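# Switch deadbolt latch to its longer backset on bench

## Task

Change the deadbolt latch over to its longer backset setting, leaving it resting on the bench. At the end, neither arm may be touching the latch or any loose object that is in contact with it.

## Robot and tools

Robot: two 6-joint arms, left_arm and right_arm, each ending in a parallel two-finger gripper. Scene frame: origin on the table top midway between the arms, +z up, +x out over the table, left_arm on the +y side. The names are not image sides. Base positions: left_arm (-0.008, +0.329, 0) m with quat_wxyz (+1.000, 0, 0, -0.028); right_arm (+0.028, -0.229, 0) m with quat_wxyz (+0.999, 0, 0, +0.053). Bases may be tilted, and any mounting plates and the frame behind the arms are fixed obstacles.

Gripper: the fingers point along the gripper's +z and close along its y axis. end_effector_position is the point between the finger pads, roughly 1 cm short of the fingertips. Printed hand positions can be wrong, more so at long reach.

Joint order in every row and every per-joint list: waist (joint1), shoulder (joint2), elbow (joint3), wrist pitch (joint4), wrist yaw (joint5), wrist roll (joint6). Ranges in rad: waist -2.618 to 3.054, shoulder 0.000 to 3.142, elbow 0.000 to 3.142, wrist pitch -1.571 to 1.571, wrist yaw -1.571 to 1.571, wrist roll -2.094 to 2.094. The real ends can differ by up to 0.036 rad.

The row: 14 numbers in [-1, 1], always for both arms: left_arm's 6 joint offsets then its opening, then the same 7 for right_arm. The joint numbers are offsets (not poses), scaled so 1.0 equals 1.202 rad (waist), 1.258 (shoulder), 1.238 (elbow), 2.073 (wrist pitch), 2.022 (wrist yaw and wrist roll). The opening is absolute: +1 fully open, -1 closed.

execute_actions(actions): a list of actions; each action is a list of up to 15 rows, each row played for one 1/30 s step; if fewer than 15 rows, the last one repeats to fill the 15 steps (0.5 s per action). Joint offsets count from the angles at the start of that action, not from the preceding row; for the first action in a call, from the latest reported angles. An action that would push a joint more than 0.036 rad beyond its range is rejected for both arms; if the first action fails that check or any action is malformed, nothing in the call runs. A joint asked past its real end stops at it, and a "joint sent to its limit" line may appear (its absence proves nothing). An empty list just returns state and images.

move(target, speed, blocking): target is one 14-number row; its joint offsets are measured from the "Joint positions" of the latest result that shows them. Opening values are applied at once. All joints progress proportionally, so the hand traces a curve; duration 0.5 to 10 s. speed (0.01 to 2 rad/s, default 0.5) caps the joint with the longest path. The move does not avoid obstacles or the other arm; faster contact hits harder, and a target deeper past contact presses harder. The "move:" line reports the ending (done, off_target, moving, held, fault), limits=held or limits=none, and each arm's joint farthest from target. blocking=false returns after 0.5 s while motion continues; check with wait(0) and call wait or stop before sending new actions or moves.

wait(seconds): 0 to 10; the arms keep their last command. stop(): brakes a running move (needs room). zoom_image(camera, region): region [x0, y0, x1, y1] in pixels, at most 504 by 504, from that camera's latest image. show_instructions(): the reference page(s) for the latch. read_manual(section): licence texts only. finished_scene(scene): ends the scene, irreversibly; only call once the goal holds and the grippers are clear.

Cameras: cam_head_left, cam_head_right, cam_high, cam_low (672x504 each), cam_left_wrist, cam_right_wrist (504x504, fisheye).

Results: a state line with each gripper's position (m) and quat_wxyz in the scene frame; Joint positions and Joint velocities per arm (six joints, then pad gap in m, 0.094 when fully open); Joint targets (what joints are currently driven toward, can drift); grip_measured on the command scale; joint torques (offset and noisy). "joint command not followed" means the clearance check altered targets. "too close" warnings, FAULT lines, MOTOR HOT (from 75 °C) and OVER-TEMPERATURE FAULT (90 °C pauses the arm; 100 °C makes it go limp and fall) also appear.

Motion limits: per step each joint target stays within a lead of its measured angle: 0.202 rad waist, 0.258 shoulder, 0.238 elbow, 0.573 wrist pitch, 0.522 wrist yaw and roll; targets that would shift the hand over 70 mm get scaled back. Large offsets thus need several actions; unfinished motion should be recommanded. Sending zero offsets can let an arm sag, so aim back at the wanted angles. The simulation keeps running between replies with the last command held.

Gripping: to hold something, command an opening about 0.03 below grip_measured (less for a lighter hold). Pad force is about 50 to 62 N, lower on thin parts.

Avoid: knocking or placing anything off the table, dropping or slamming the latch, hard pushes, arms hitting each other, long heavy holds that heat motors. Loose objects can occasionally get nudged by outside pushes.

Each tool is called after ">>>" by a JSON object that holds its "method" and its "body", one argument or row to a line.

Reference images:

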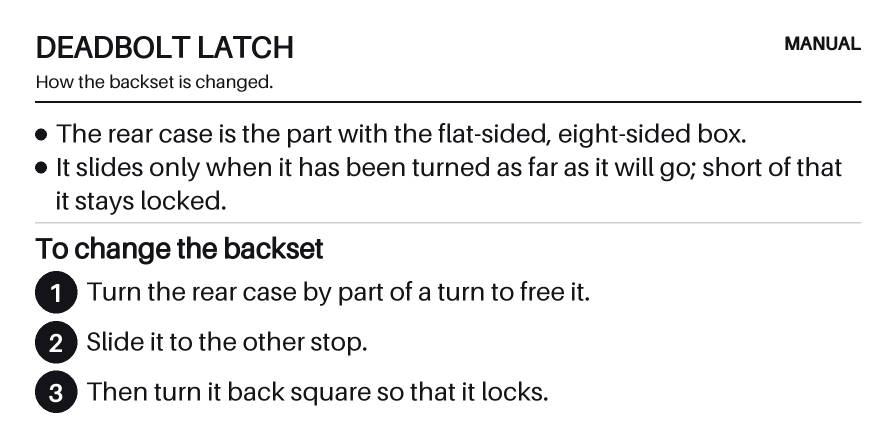

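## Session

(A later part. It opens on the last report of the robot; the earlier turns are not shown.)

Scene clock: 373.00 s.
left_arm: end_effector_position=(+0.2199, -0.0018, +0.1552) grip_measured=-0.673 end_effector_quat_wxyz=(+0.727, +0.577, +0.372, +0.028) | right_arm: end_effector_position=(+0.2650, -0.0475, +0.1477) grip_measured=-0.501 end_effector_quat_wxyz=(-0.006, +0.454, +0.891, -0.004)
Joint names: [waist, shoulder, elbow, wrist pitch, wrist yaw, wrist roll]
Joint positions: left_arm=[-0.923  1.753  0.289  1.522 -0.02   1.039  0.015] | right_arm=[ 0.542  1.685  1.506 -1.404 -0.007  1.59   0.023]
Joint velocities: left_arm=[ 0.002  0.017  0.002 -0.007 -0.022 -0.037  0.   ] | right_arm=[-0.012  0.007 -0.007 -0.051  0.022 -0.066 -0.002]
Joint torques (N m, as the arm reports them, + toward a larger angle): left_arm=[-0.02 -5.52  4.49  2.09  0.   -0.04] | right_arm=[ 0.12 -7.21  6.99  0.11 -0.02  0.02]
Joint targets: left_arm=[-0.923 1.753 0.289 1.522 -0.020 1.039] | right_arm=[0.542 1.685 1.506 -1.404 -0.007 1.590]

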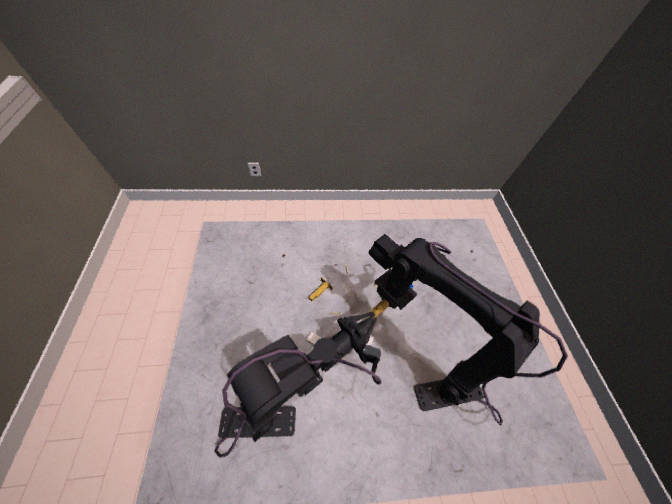

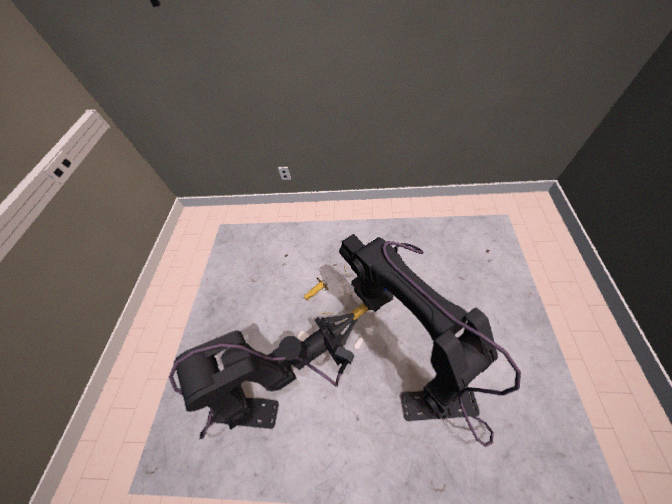

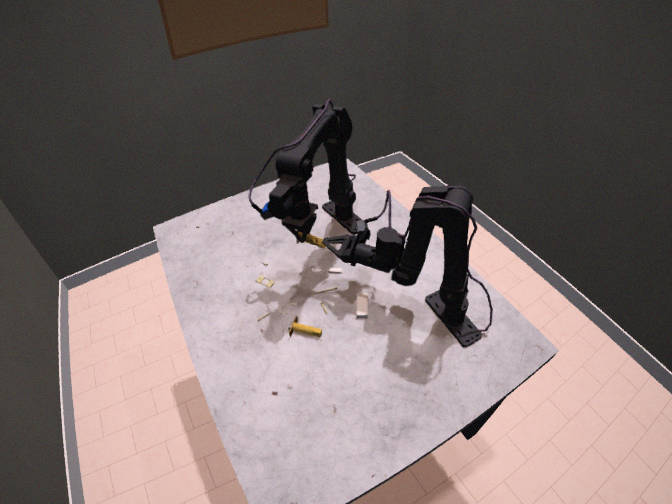

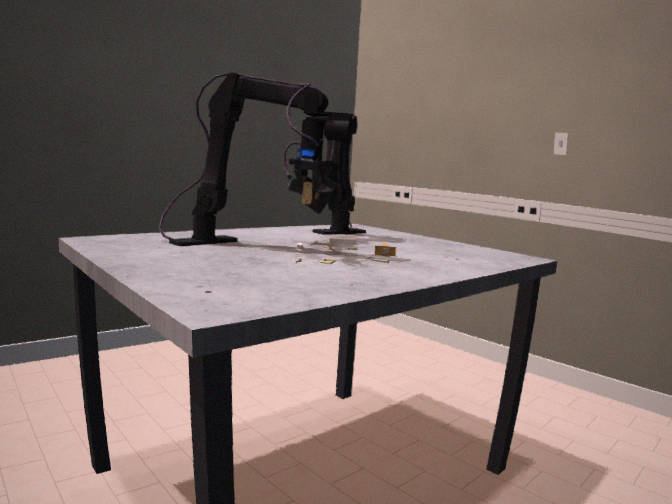

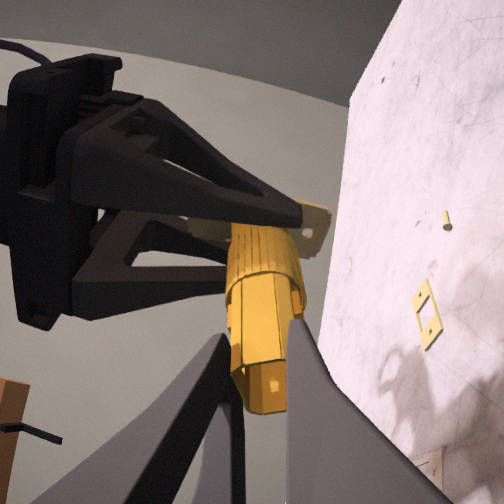

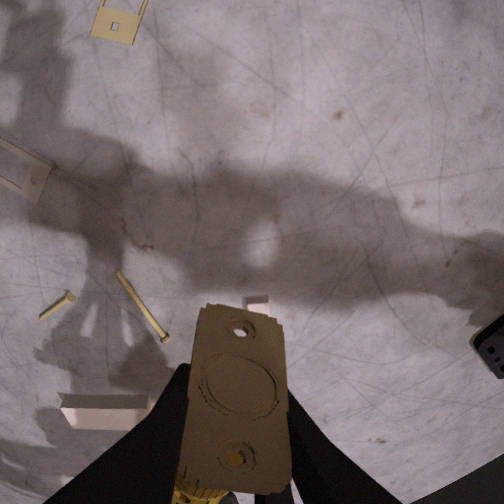

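>>> {"method": "execute_actions", "body": {
  "actions": [
    [[0,0.01,0.02,0,0,0,-0.4,0,-0.016,0.025,0,0,0,-0.65]],
    [[0,0.05,0.07,-0.01,0,0,-0.4,0,0,0,0,0,0,-0.65]],
    [[0,0.01,0.02,0,0,0,-0.4,0,0,0,0,0,0,-0.65]],
    [[0,0,0,0,0,0,-0.75,0,0,0,0,0,0,-0.65]],
    [[0,0,0,0,0,0,-0.75,0,0,0,0,0,0,-0.65]],
    [[0,0,0,0,0,0.1,-0.75,0,0,0,0,0,0,-0.65]],
    [[0,0,0,0,0,0.1,-0.75,0,0,0,0,0,0,-0.65]]
  ]
}}

Scene clock: 389.60 s.
left_arm: end_effector_position=(+0.2323, -0.0140, +0.1566) grip_measured=-0.606 end_effector_quat_wxyz=(+0.715, +0.622, +0.281, +0.151) | right_arm: end_effector_position=(+0.2696, -0.0444, +0.1477) grip_measured=-0.501 end_effector_quat_wxyz=(-0.000, +0.454, +0.891, +0.005)
Joint names: [waist, shoulder, elbow, wrist pitch, wrist yaw, wrist roll]
Joint positions: left_arm=[-0.923  1.805  0.357  1.516 -0.04   1.357  0.018] | right_arm=[ 0.542  1.685  1.506 -1.382 -0.005  1.59   0.023]
Joint velocities: left_arm=[-0.022  0.017  0.017 -0.051  0.037  0.11  -0.001] | right_arm=[ 0.012 -0.002  0.002  0.022  0.007 -0.007  0.   ]
Joint torques (N m, as the arm reports them, + toward a larger angle): left_arm=[-0.01 -6.15  4.61  2.07  0.15  0.51] | right_arm=[-0.08 -7.17  6.84  0.04 -0.03  0.02]
Joint targets: left_arm=[-0.923 1.805 0.357 1.514 -0.023 1.412] | right_arm=[0.542 1.685 1.506 -1.398 -0.007 1.590]

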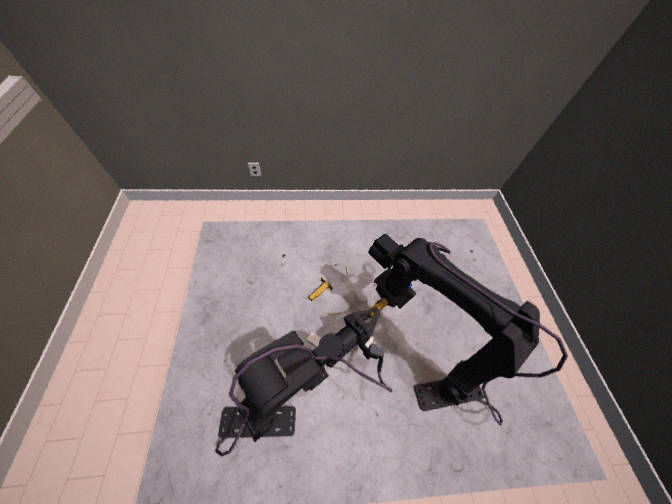

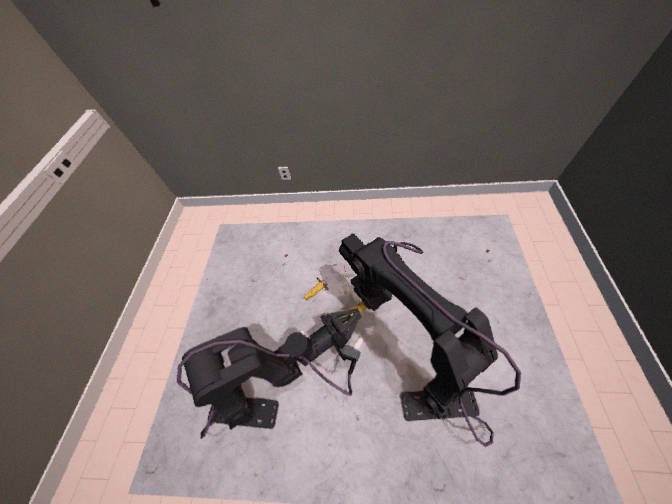

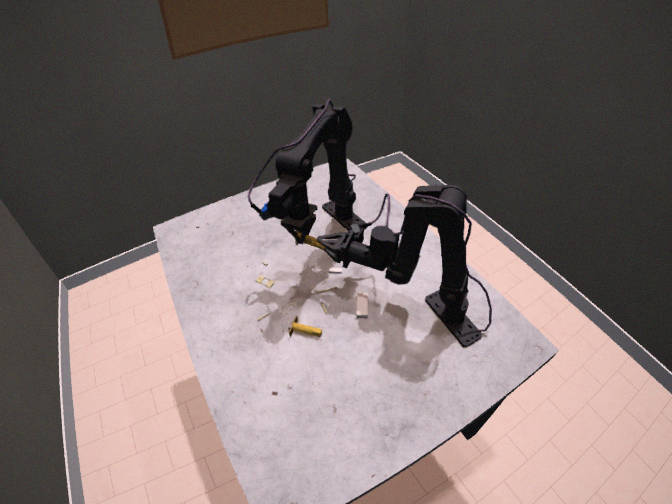

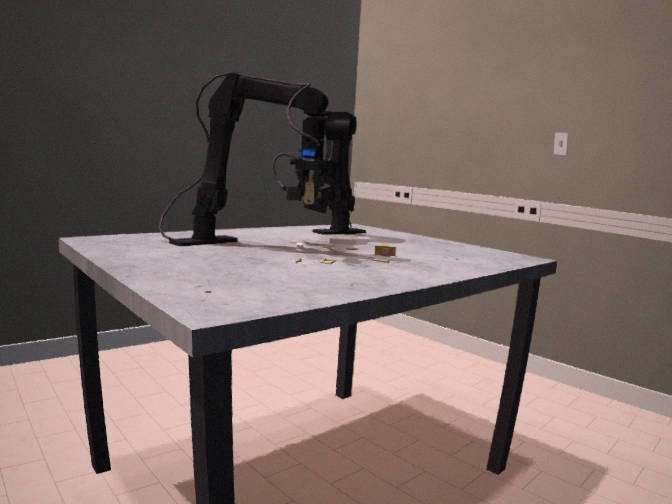

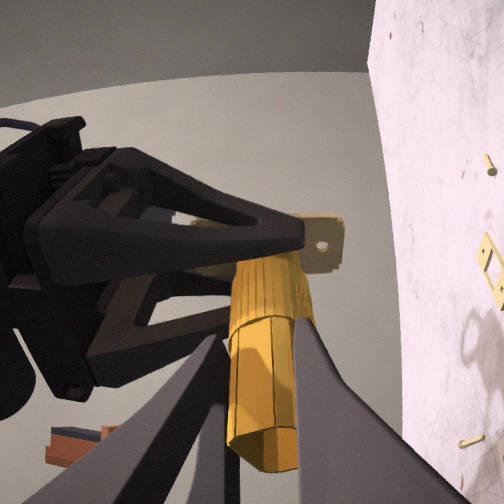

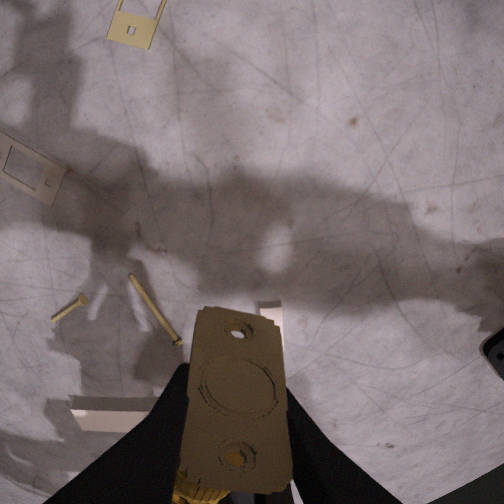

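>>> {"method": "execute_actions", "body": {
  "actions": [
    [[0,0,0,0,0.01,-0.04,-0.8,0,-0.016,0.025,0,0,0,-0.7]],
    [[0,-0.025,-0.035,0.005,0,0.02,-0.8,-0.01,0,0,0,0,0,-0.7]],
    [[0,-0.025,-0.035,0.005,0,0.02,-0.8,-0.01,0,0,0,0,0,-0.7]],
    [[0,-0.02,-0.03,0.005,0,0.02,-0.8,-0.01,0,0,0,0,0,-0.7]]
  ]
}}

Scene clock: 403.83 s.
left_arm: end_effector_position=(+0.2251, -0.0027, +0.1558) grip_measured=-0.607 end_effector_quat_wxyz=(+0.717, +0.619, +0.286, +0.145) | right_arm: end_effector_position=(+0.2632, -0.0341, +0.1482) grip_measured=-0.501 end_effector_quat_wxyz=(-0.030, +0.454, +0.890, +0.022)
Joint names: [waist, shoulder, elbow, wrist pitch, wrist yaw, wrist roll]
Joint positions: left_arm=[-0.923  1.783  0.303  1.551 -0.041  1.341  0.018] | right_arm=[ 0.542  1.685  1.506 -1.377 -0.073  1.59   0.023]
Joint velocities: left_arm=[-0.007  0.007 -0.007 -0.037  0.007  0.037  0.   ] | right_arm=[ 0.007 -0.002  0.012  0.007 -0.037  0.007 -0.   ]
Joint torques (N m, as the arm reports them, + toward a larger angle): left_arm=[-0.04 -7.83  2.28  2.05  0.01  0.27] | right_arm=[-1.04 -7.24  6.98  0.14  0.14  0.02]
Joint targets: left_arm=[-0.923 1.758 0.278 1.546 -0.040 1.372] | right_arm=[0.530 1.685 1.506 -1.379 -0.053 1.590]

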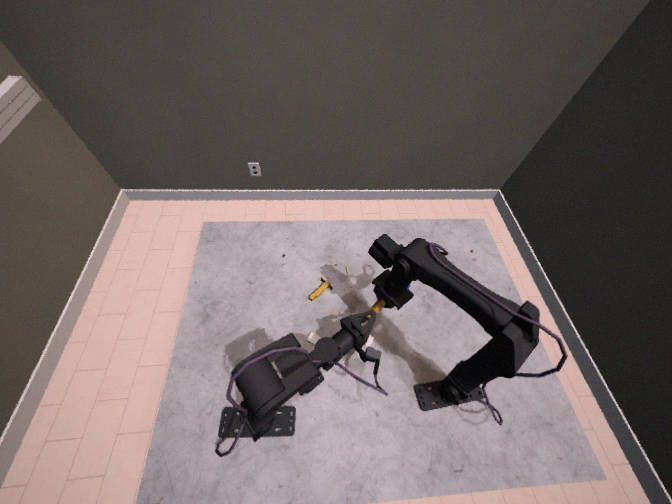

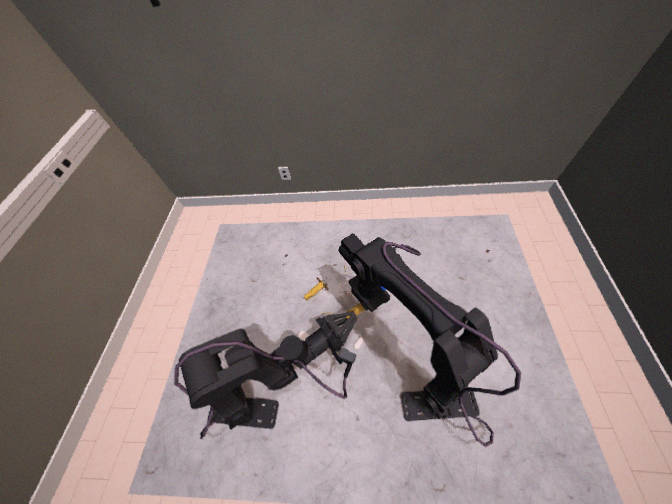

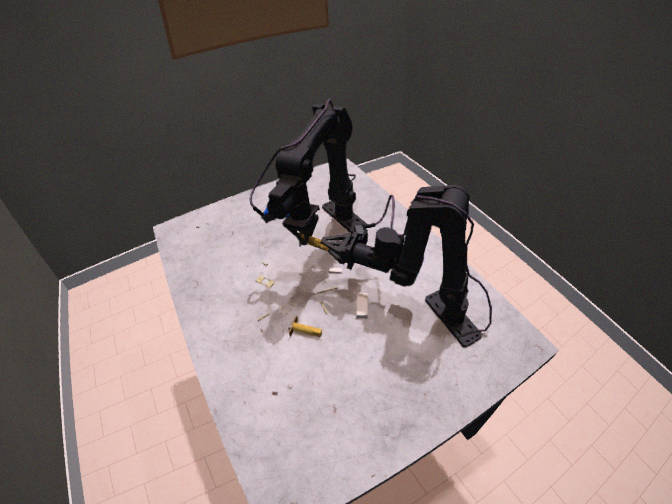

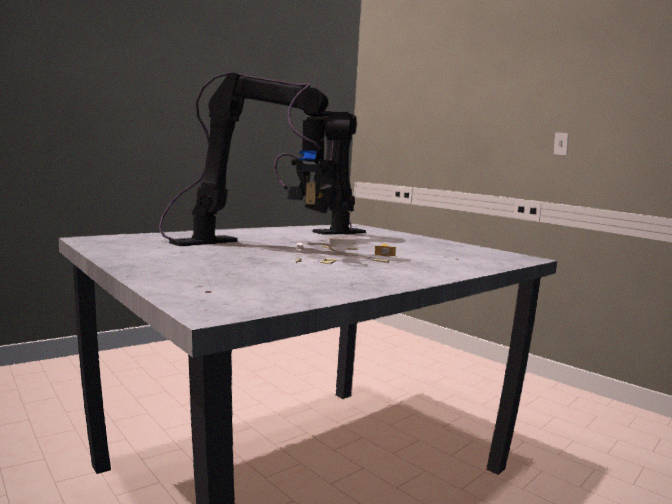

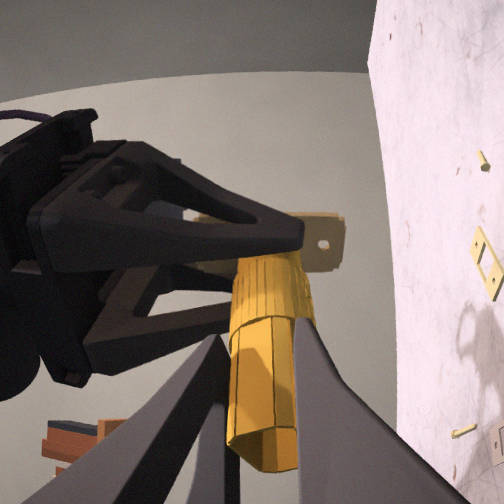

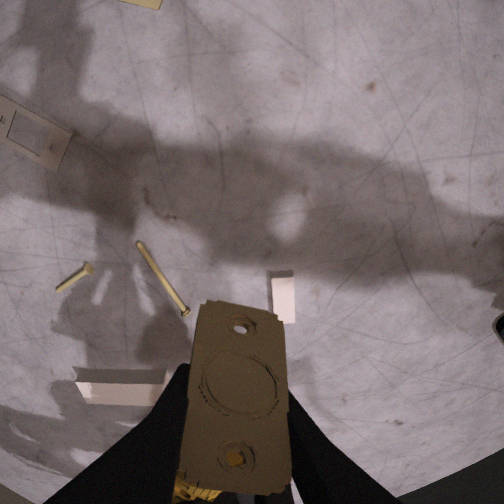

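>>> {"method": "execute_actions", "body": {
  "actions": [
    [[0,-0.02,-0.02,0,0,0.03,-0.8,-0.01,0,0.02,0,0.05,0,-0.7]],
    [[0,-0.03,-0.03,0,0,0.04,-0.8,-0.02,0,0.02,0,0.09,0,-0.7]],
    [[0,-0.035,-0.04,0,0,0.04,-0.8,-0.03,0,0.02,0,0.13,0,-0.7]]
  ]
}}

Scene clock: 414.57 s.
left_arm: end_effector_position=(+0.2270, +0.0005, +0.1567) grip_measured=-0.609 end_effector_quat_wxyz=(+0.708, +0.628, +0.272, +0.175) | right_arm: end_effector_position=(+0.2716, -0.0374, +0.1478) grip_measured=-0.501 end_effector_quat_wxyz=(+0.002, +0.447, +0.894, +0.017)
Joint names: [waist, shoulder, elbow, wrist pitch, wrist yaw, wrist roll]
Joint positions: left_arm=[-0.923  1.759  0.299  1.523 -0.06   1.409  0.018] | right_arm=[ 0.553  1.685  1.506 -1.358 -0.011  1.586  0.023]
Joint velocities: left_arm=[-0.002  0.017 -0.012  0.051 -0.066 -0.037 -0.001] | right_arm=[-0.002 -0.002 -0.007  0.037 -0.037 -0.051  0.   ]
Joint torques (N m, as the arm reports them, + toward a larger angle): left_arm=[-0.04 -8.09  0.73  2.26  0.06  0.53] | right_arm=[-3.09 -7.28  9.06  0.14  2.08 -0.01]
Joint targets: left_arm=[-0.923 1.729 0.254 1.539 -0.052 1.468] | right_arm=[0.511 1.685 1.531 -1.366 0.216 1.586]

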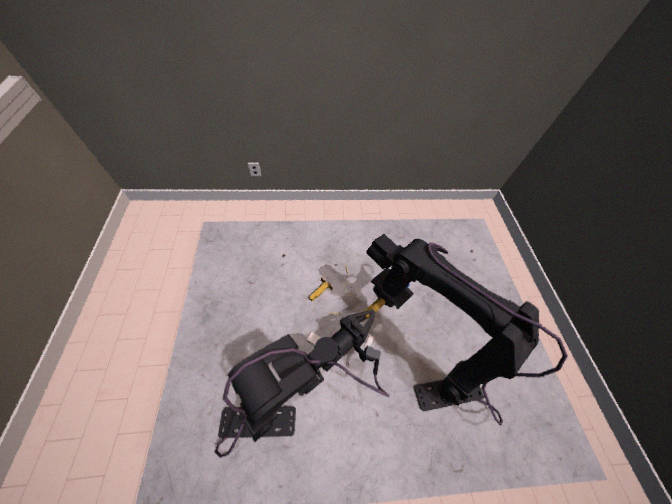

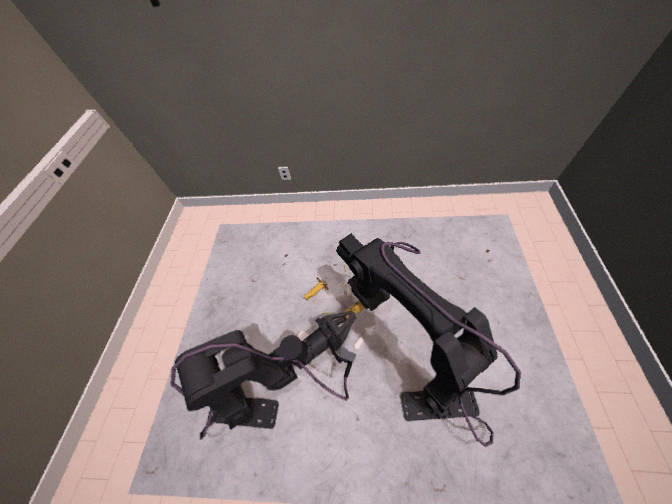

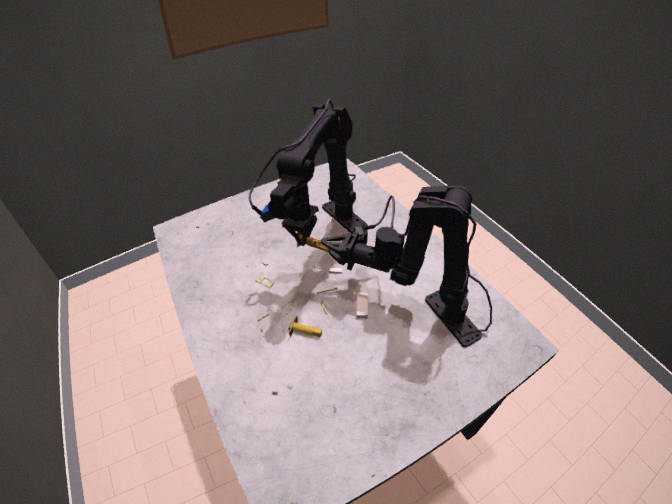

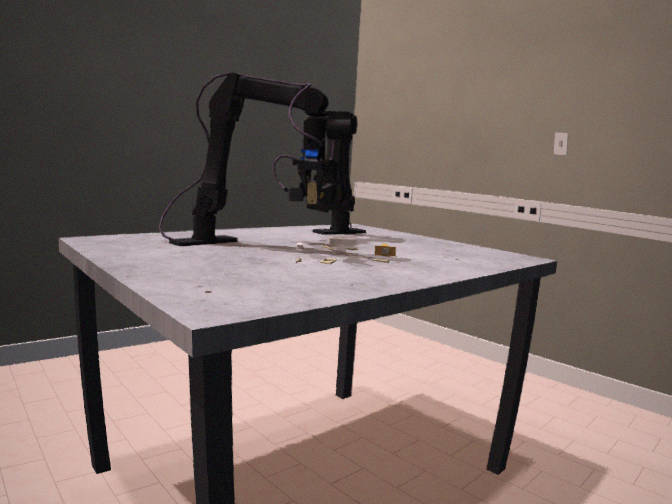

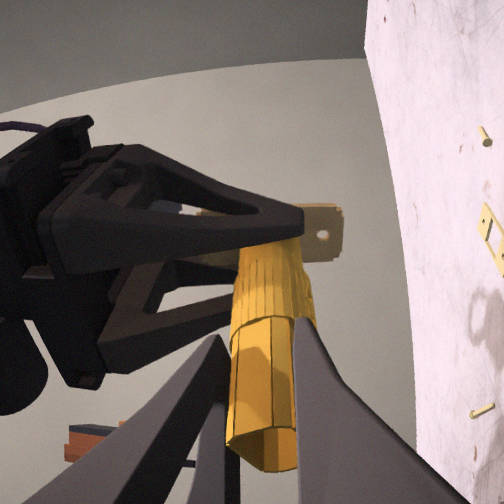

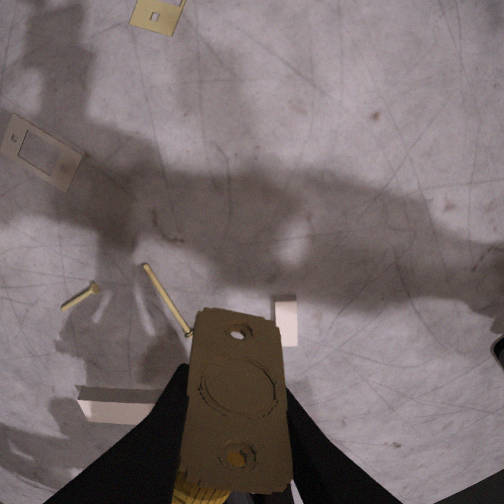

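>>> {"method": "zoom_image", "body": {
  "camera": "cam_left_wrist",
  "region": [180,180,380,380]
}}

>>> {"method": "zoom_image", "body": {
  "camera": "cam_high",
  "region": [270,210,350,270]
}}

Region (180, 180, 380, 380) of cam_left_wrist's 504x504 image, scaled by 2.520, with more detail than that image has.

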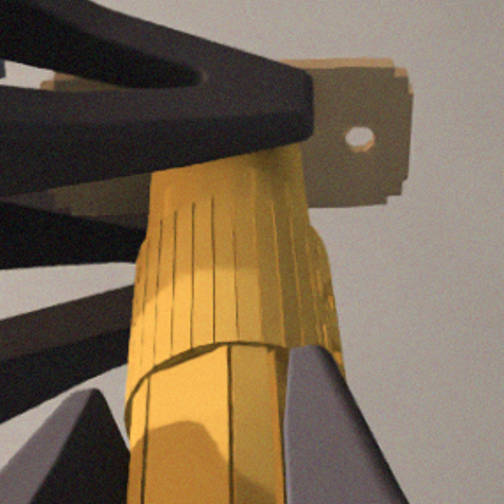

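Region (270, 210, 350, 270) of cam_high's 672x504 image, scaled by 6.300, with more detail than that image has; it fills the top 378 rows of this view, and the rest is white.

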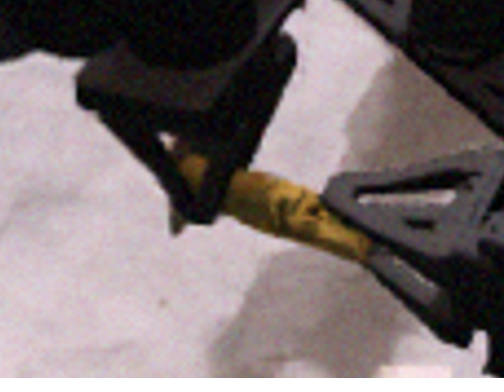

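>>> {"method": "execute_actions", "body": {
  "actions": [
    [[0,0,0,0,0,-0.05,-0.8,0,0,0.01,0,0,0,-0.7]],
    [[0,0,0,0,0,-0.05,-0.8,0,0,0.01,0,0,0,-0.7]],
    [[0,0,0,0,0,-0.05,-0.8,0,0,0.01,0,0,0,-0.7]]
  ]
}}

Scene clock: 438.77 s.
left_arm: end_effector_position=(+0.2272, +0.0007, +0.1568) grip_measured=-0.615 end_effector_quat_wxyz=(+0.723, +0.594, +0.340, +0.097) | right_arm: end_effector_position=(+0.2698, -0.0351, +0.1479) grip_measured=-0.501 end_effector_quat_wxyz=(-0.004, +0.446, +0.895, +0.020)
Joint names: [waist, shoulder, elbow, wrist pitch, wrist yaw, wrist roll]
Joint positions: left_arm=[-0.923  1.759  0.299  1.524 -0.062  1.188  0.018] | right_arm=[ 0.555  1.685  1.506 -1.358 -0.024  1.585  0.023]
Joint velocities: left_arm=[-0.002 -0.002 -0.007 -0.007  0.081 -0.11   0.   ] | right_arm=[-0.007 -0.007 -0.017 -0.081 -0.051  0.022  0.001]
Joint torques (N m, as the arm reports them, + toward a larger angle): left_arm=[-0.01 -5.51  4.55  2.09  0.   -0.39] | right_arm=[-0.01 -7.22  8.12  0.23 -0.01  0.  ]
Joint targets: left_arm=[-0.923 1.759 0.299 1.523 -0.062 1.149] | right_arm=[0.555 1.685 1.518 -1.356 -0.024 1.585]

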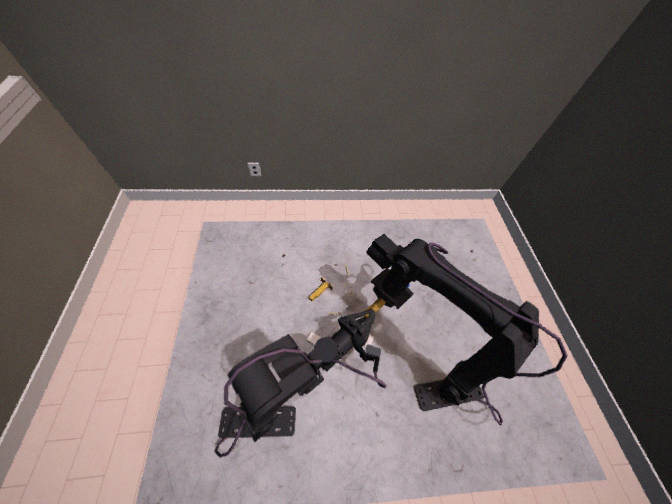

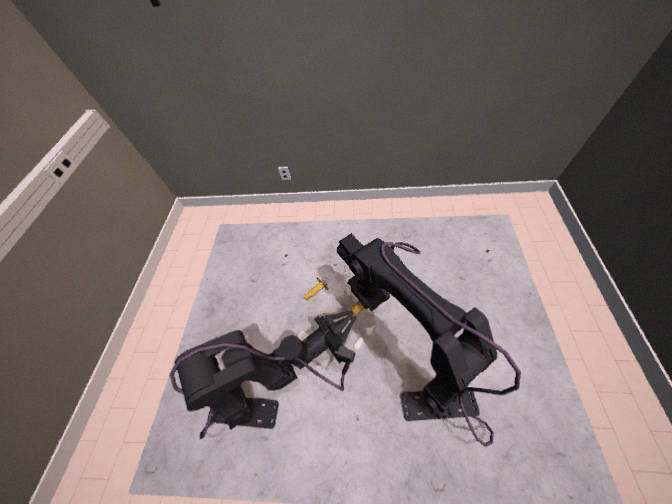

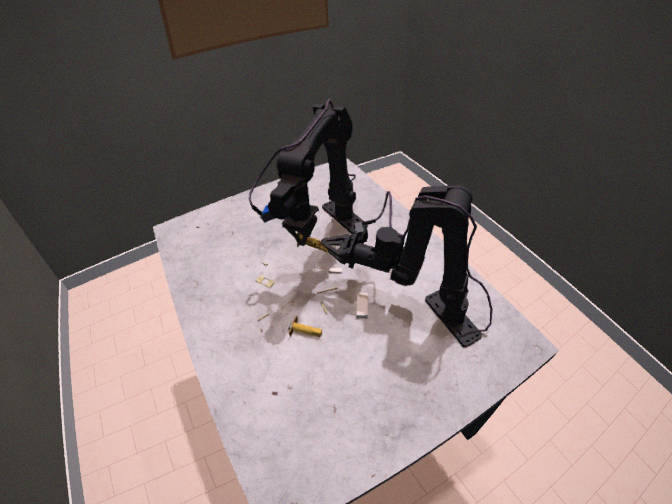

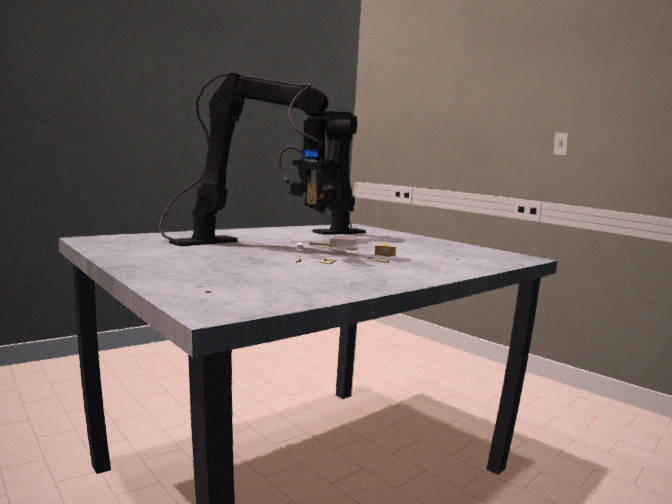

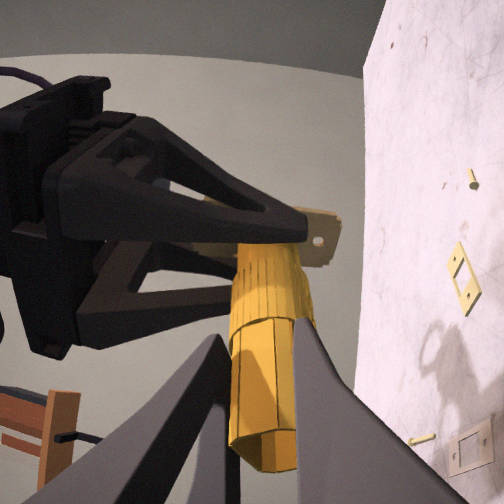

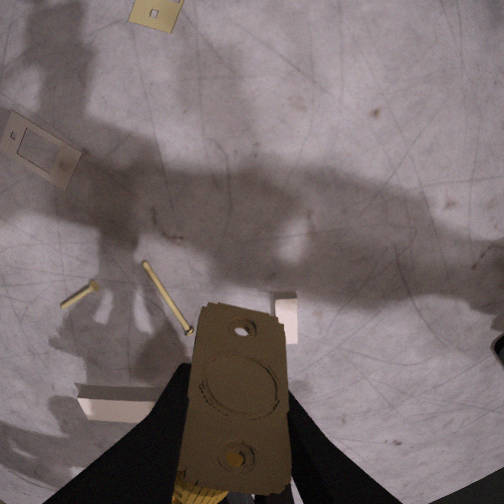

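>>> {"method": "execute_actions", "body": {
  "actions": [
    [[0,0,0,0,0,0.08,-0.8,0,0,0.01,0,0,0,-0.7]],
    [[0,0,0,0,0,0.08,-0.8,0,0,0,0,0,0,-0.7]],
    [[0,0,0,0,0,0.08,-0.8,0,0,0,0,0,0,-0.7]]
  ]
}}

Scene clock: 450.33 s.
left_arm: end_effector_position=(+0.2325, +0.0048, +0.1561) grip_measured=-0.617 end_effector_quat_wxyz=(+0.692, +0.638, +0.250, +0.228) | right_arm: end_effector_position=(+0.2768, -0.0292, +0.1483) grip_measured=-0.501 end_effector_quat_wxyz=(+0.004, +0.444, +0.895, +0.037)
Joint names: [waist, shoulder, elbow, wrist pitch, wrist yaw, wrist roll]
Joint positions: left_arm=[-0.923  1.759  0.299  1.521 -0.1    1.522  0.018] | right_arm=[ 0.555  1.685  1.506 -1.321 -0.026  1.581  0.023]
Joint velocities: left_arm=[-0.017  0.007 -0.012  0.022 -0.037 -0.022 -0.   ] | right_arm=[-0.002 -0.012  0.007  0.081 -0.022 -0.007 -0.001]
Joint torques (N m, as the arm reports them, + toward a larger angle): left_arm=[-0.07 -5.6   4.5   2.09  0.13  0.56] | right_arm=[-0.17 -7.27  7.05  0.09  0.   -0.01]
Joint targets: left_arm=[-0.923 1.759 0.299 1.521 -0.085 1.590] | right_arm=[0.555 1.685 1.506 -1.338 -0.025 1.585]

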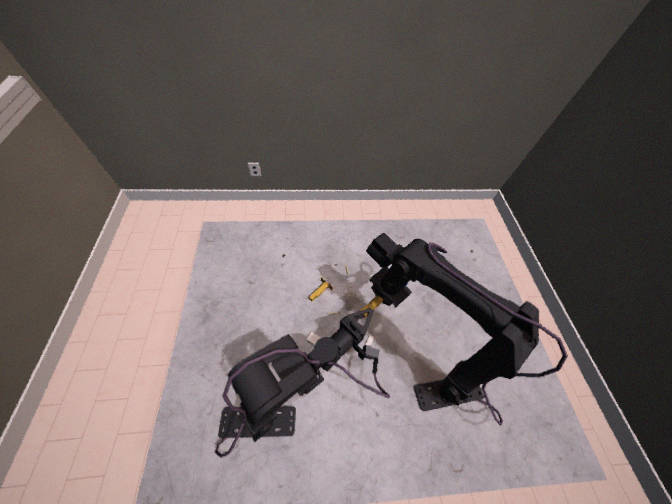

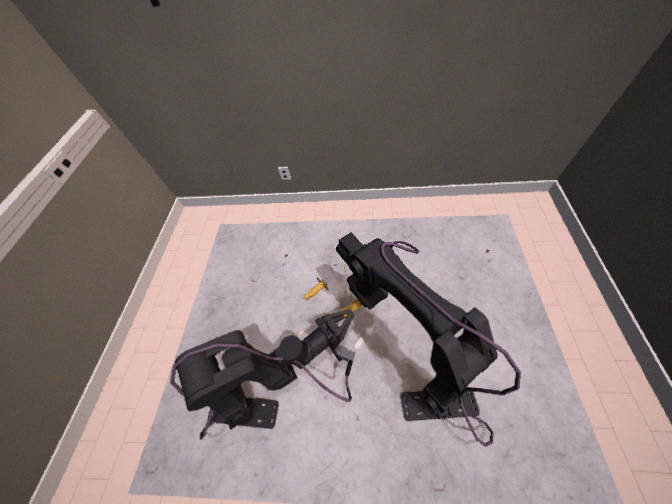

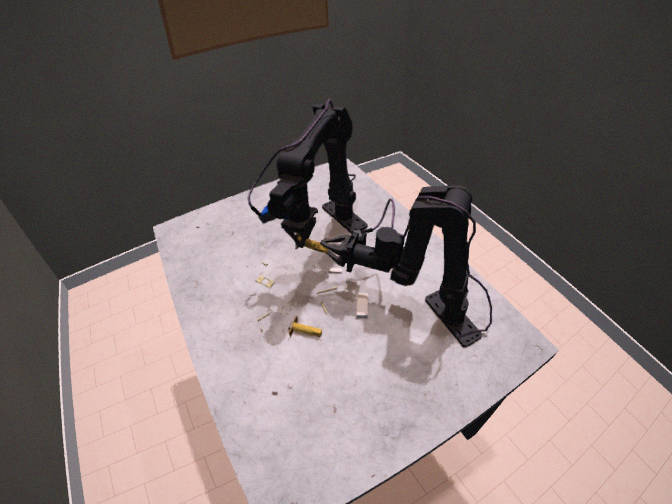

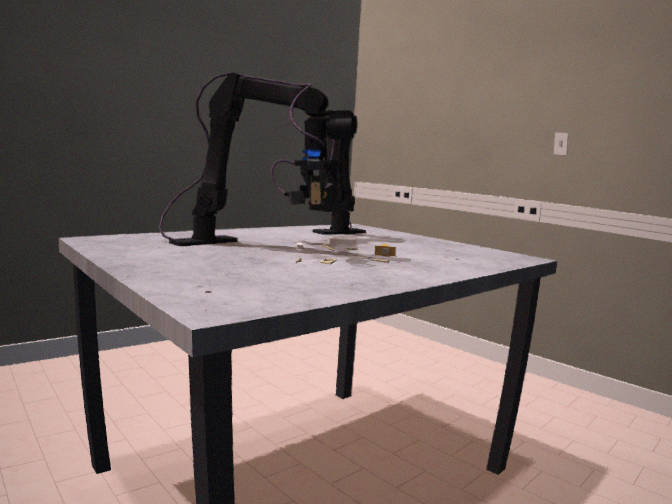

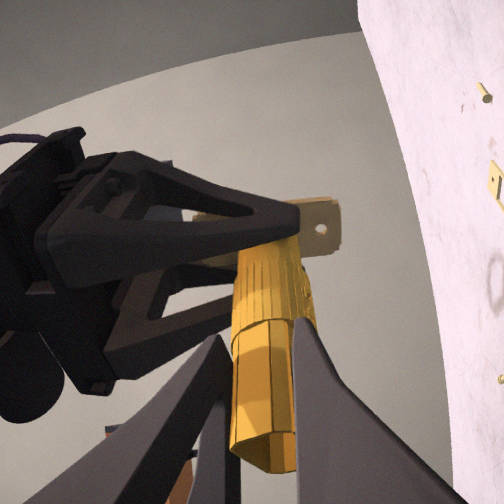

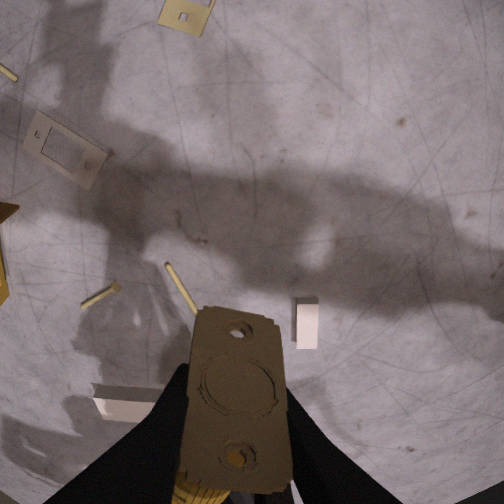

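>>> {"method": "execute_actions", "body": {
  "actions": [
    [[0,0,0,0,0,0.09,-0.8,0,0,0.01,0,0,0,-0.7]],
    [[0,0,0,0,0,0.09,-0.8,0,0,0,0,0,0,-0.7]]
  ]
}}

Scene clock: 456.70 s.
left_arm: end_effector_position=(+0.2384, +0.0100, +0.1577) grip_measured=-0.612 end_effector_quat_wxyz=(+0.663, +0.652, +0.203, +0.307) | right_arm: end_effector_position=(+0.2848, -0.0219, +0.1493) grip_measured=-0.500 end_effector_quat_wxyz=(+0.012, +0.434, +0.899, +0.058)
Joint names: [waist, shoulder, elbow, wrist pitch, wrist yaw, wrist roll]
Joint positions: left_arm=[-0.923  1.759  0.299  1.527 -0.143  1.713  0.018] | right_arm=[ 0.555  1.685  1.506 -1.277 -0.031  1.56   0.023]
Joint velocities: left_arm=[ 0.002 -0.012 -0.012  0.007  0.066  0.037  0.001] | right_arm=[-0.017  0.007 -0.002 -0.022 -0.007  0.022 -0.001]
Joint torques (N m, as the arm reports them, + toward a larger angle): left_arm=[ 0.   -5.57  4.5   2.06  0.25  0.74] | right_arm=[ 0.13 -7.33  7.1   0.12  0.01  0.12]
Joint targets: left_arm=[-0.923 1.759 0.299 1.524 -0.121 1.799] | right_arm=[0.555 1.685 1.506 -1.299 -0.028 1.571]

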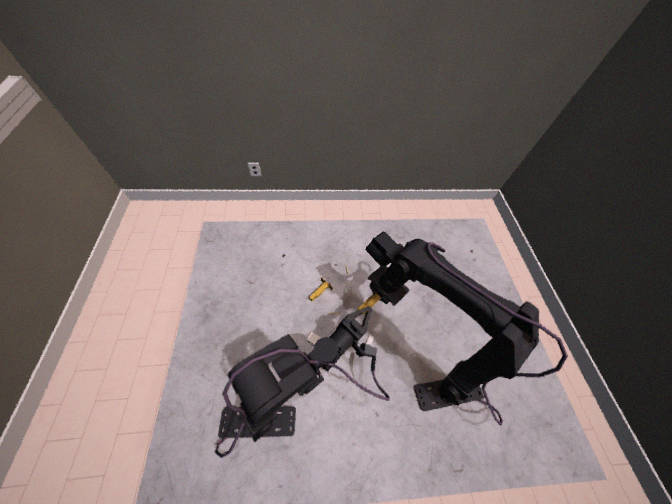

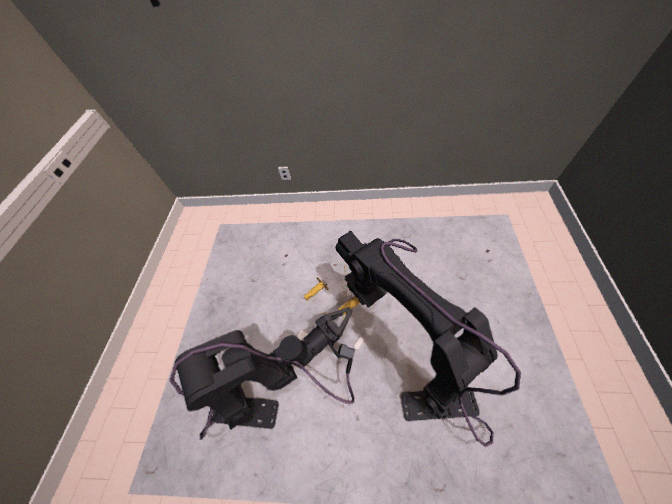

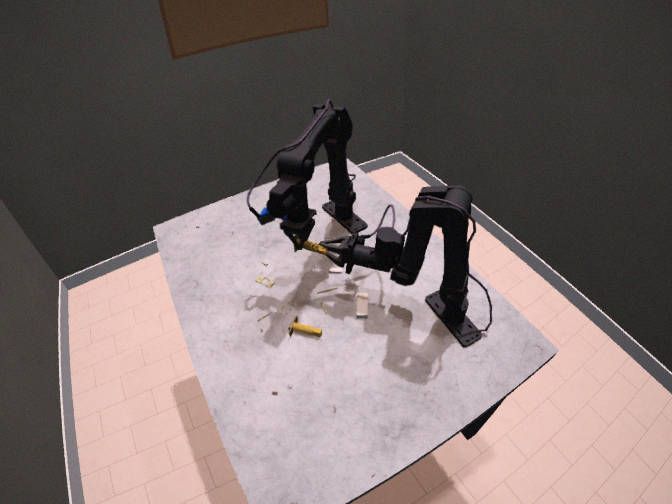

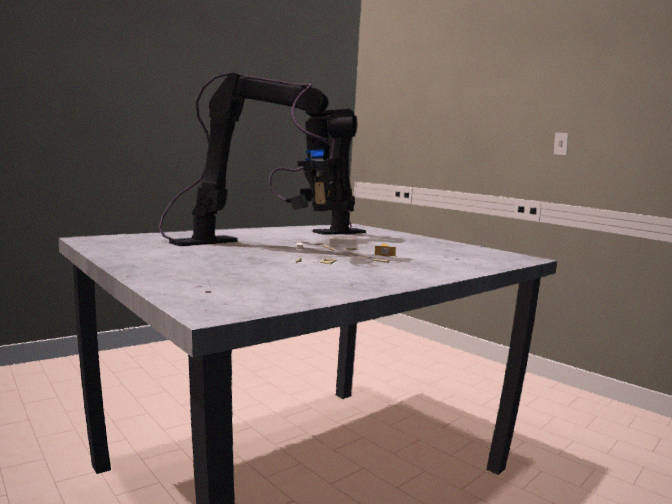

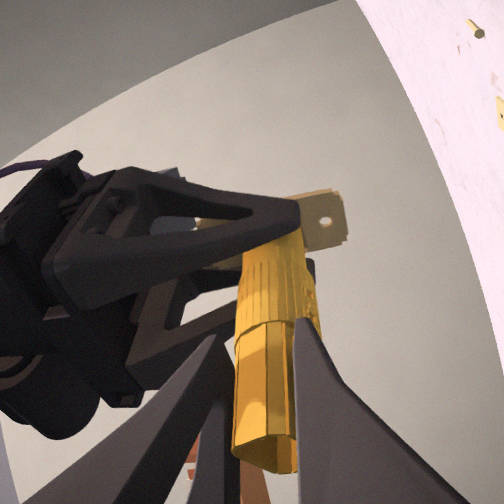

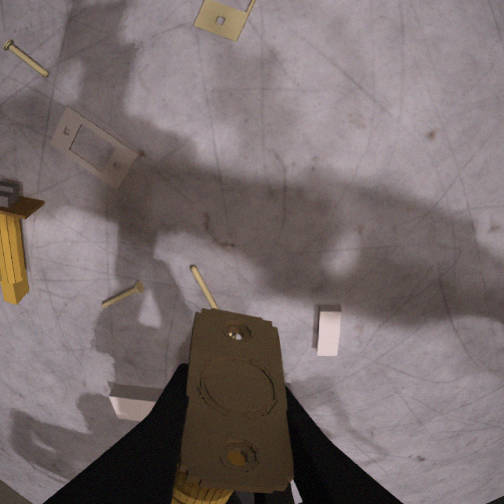

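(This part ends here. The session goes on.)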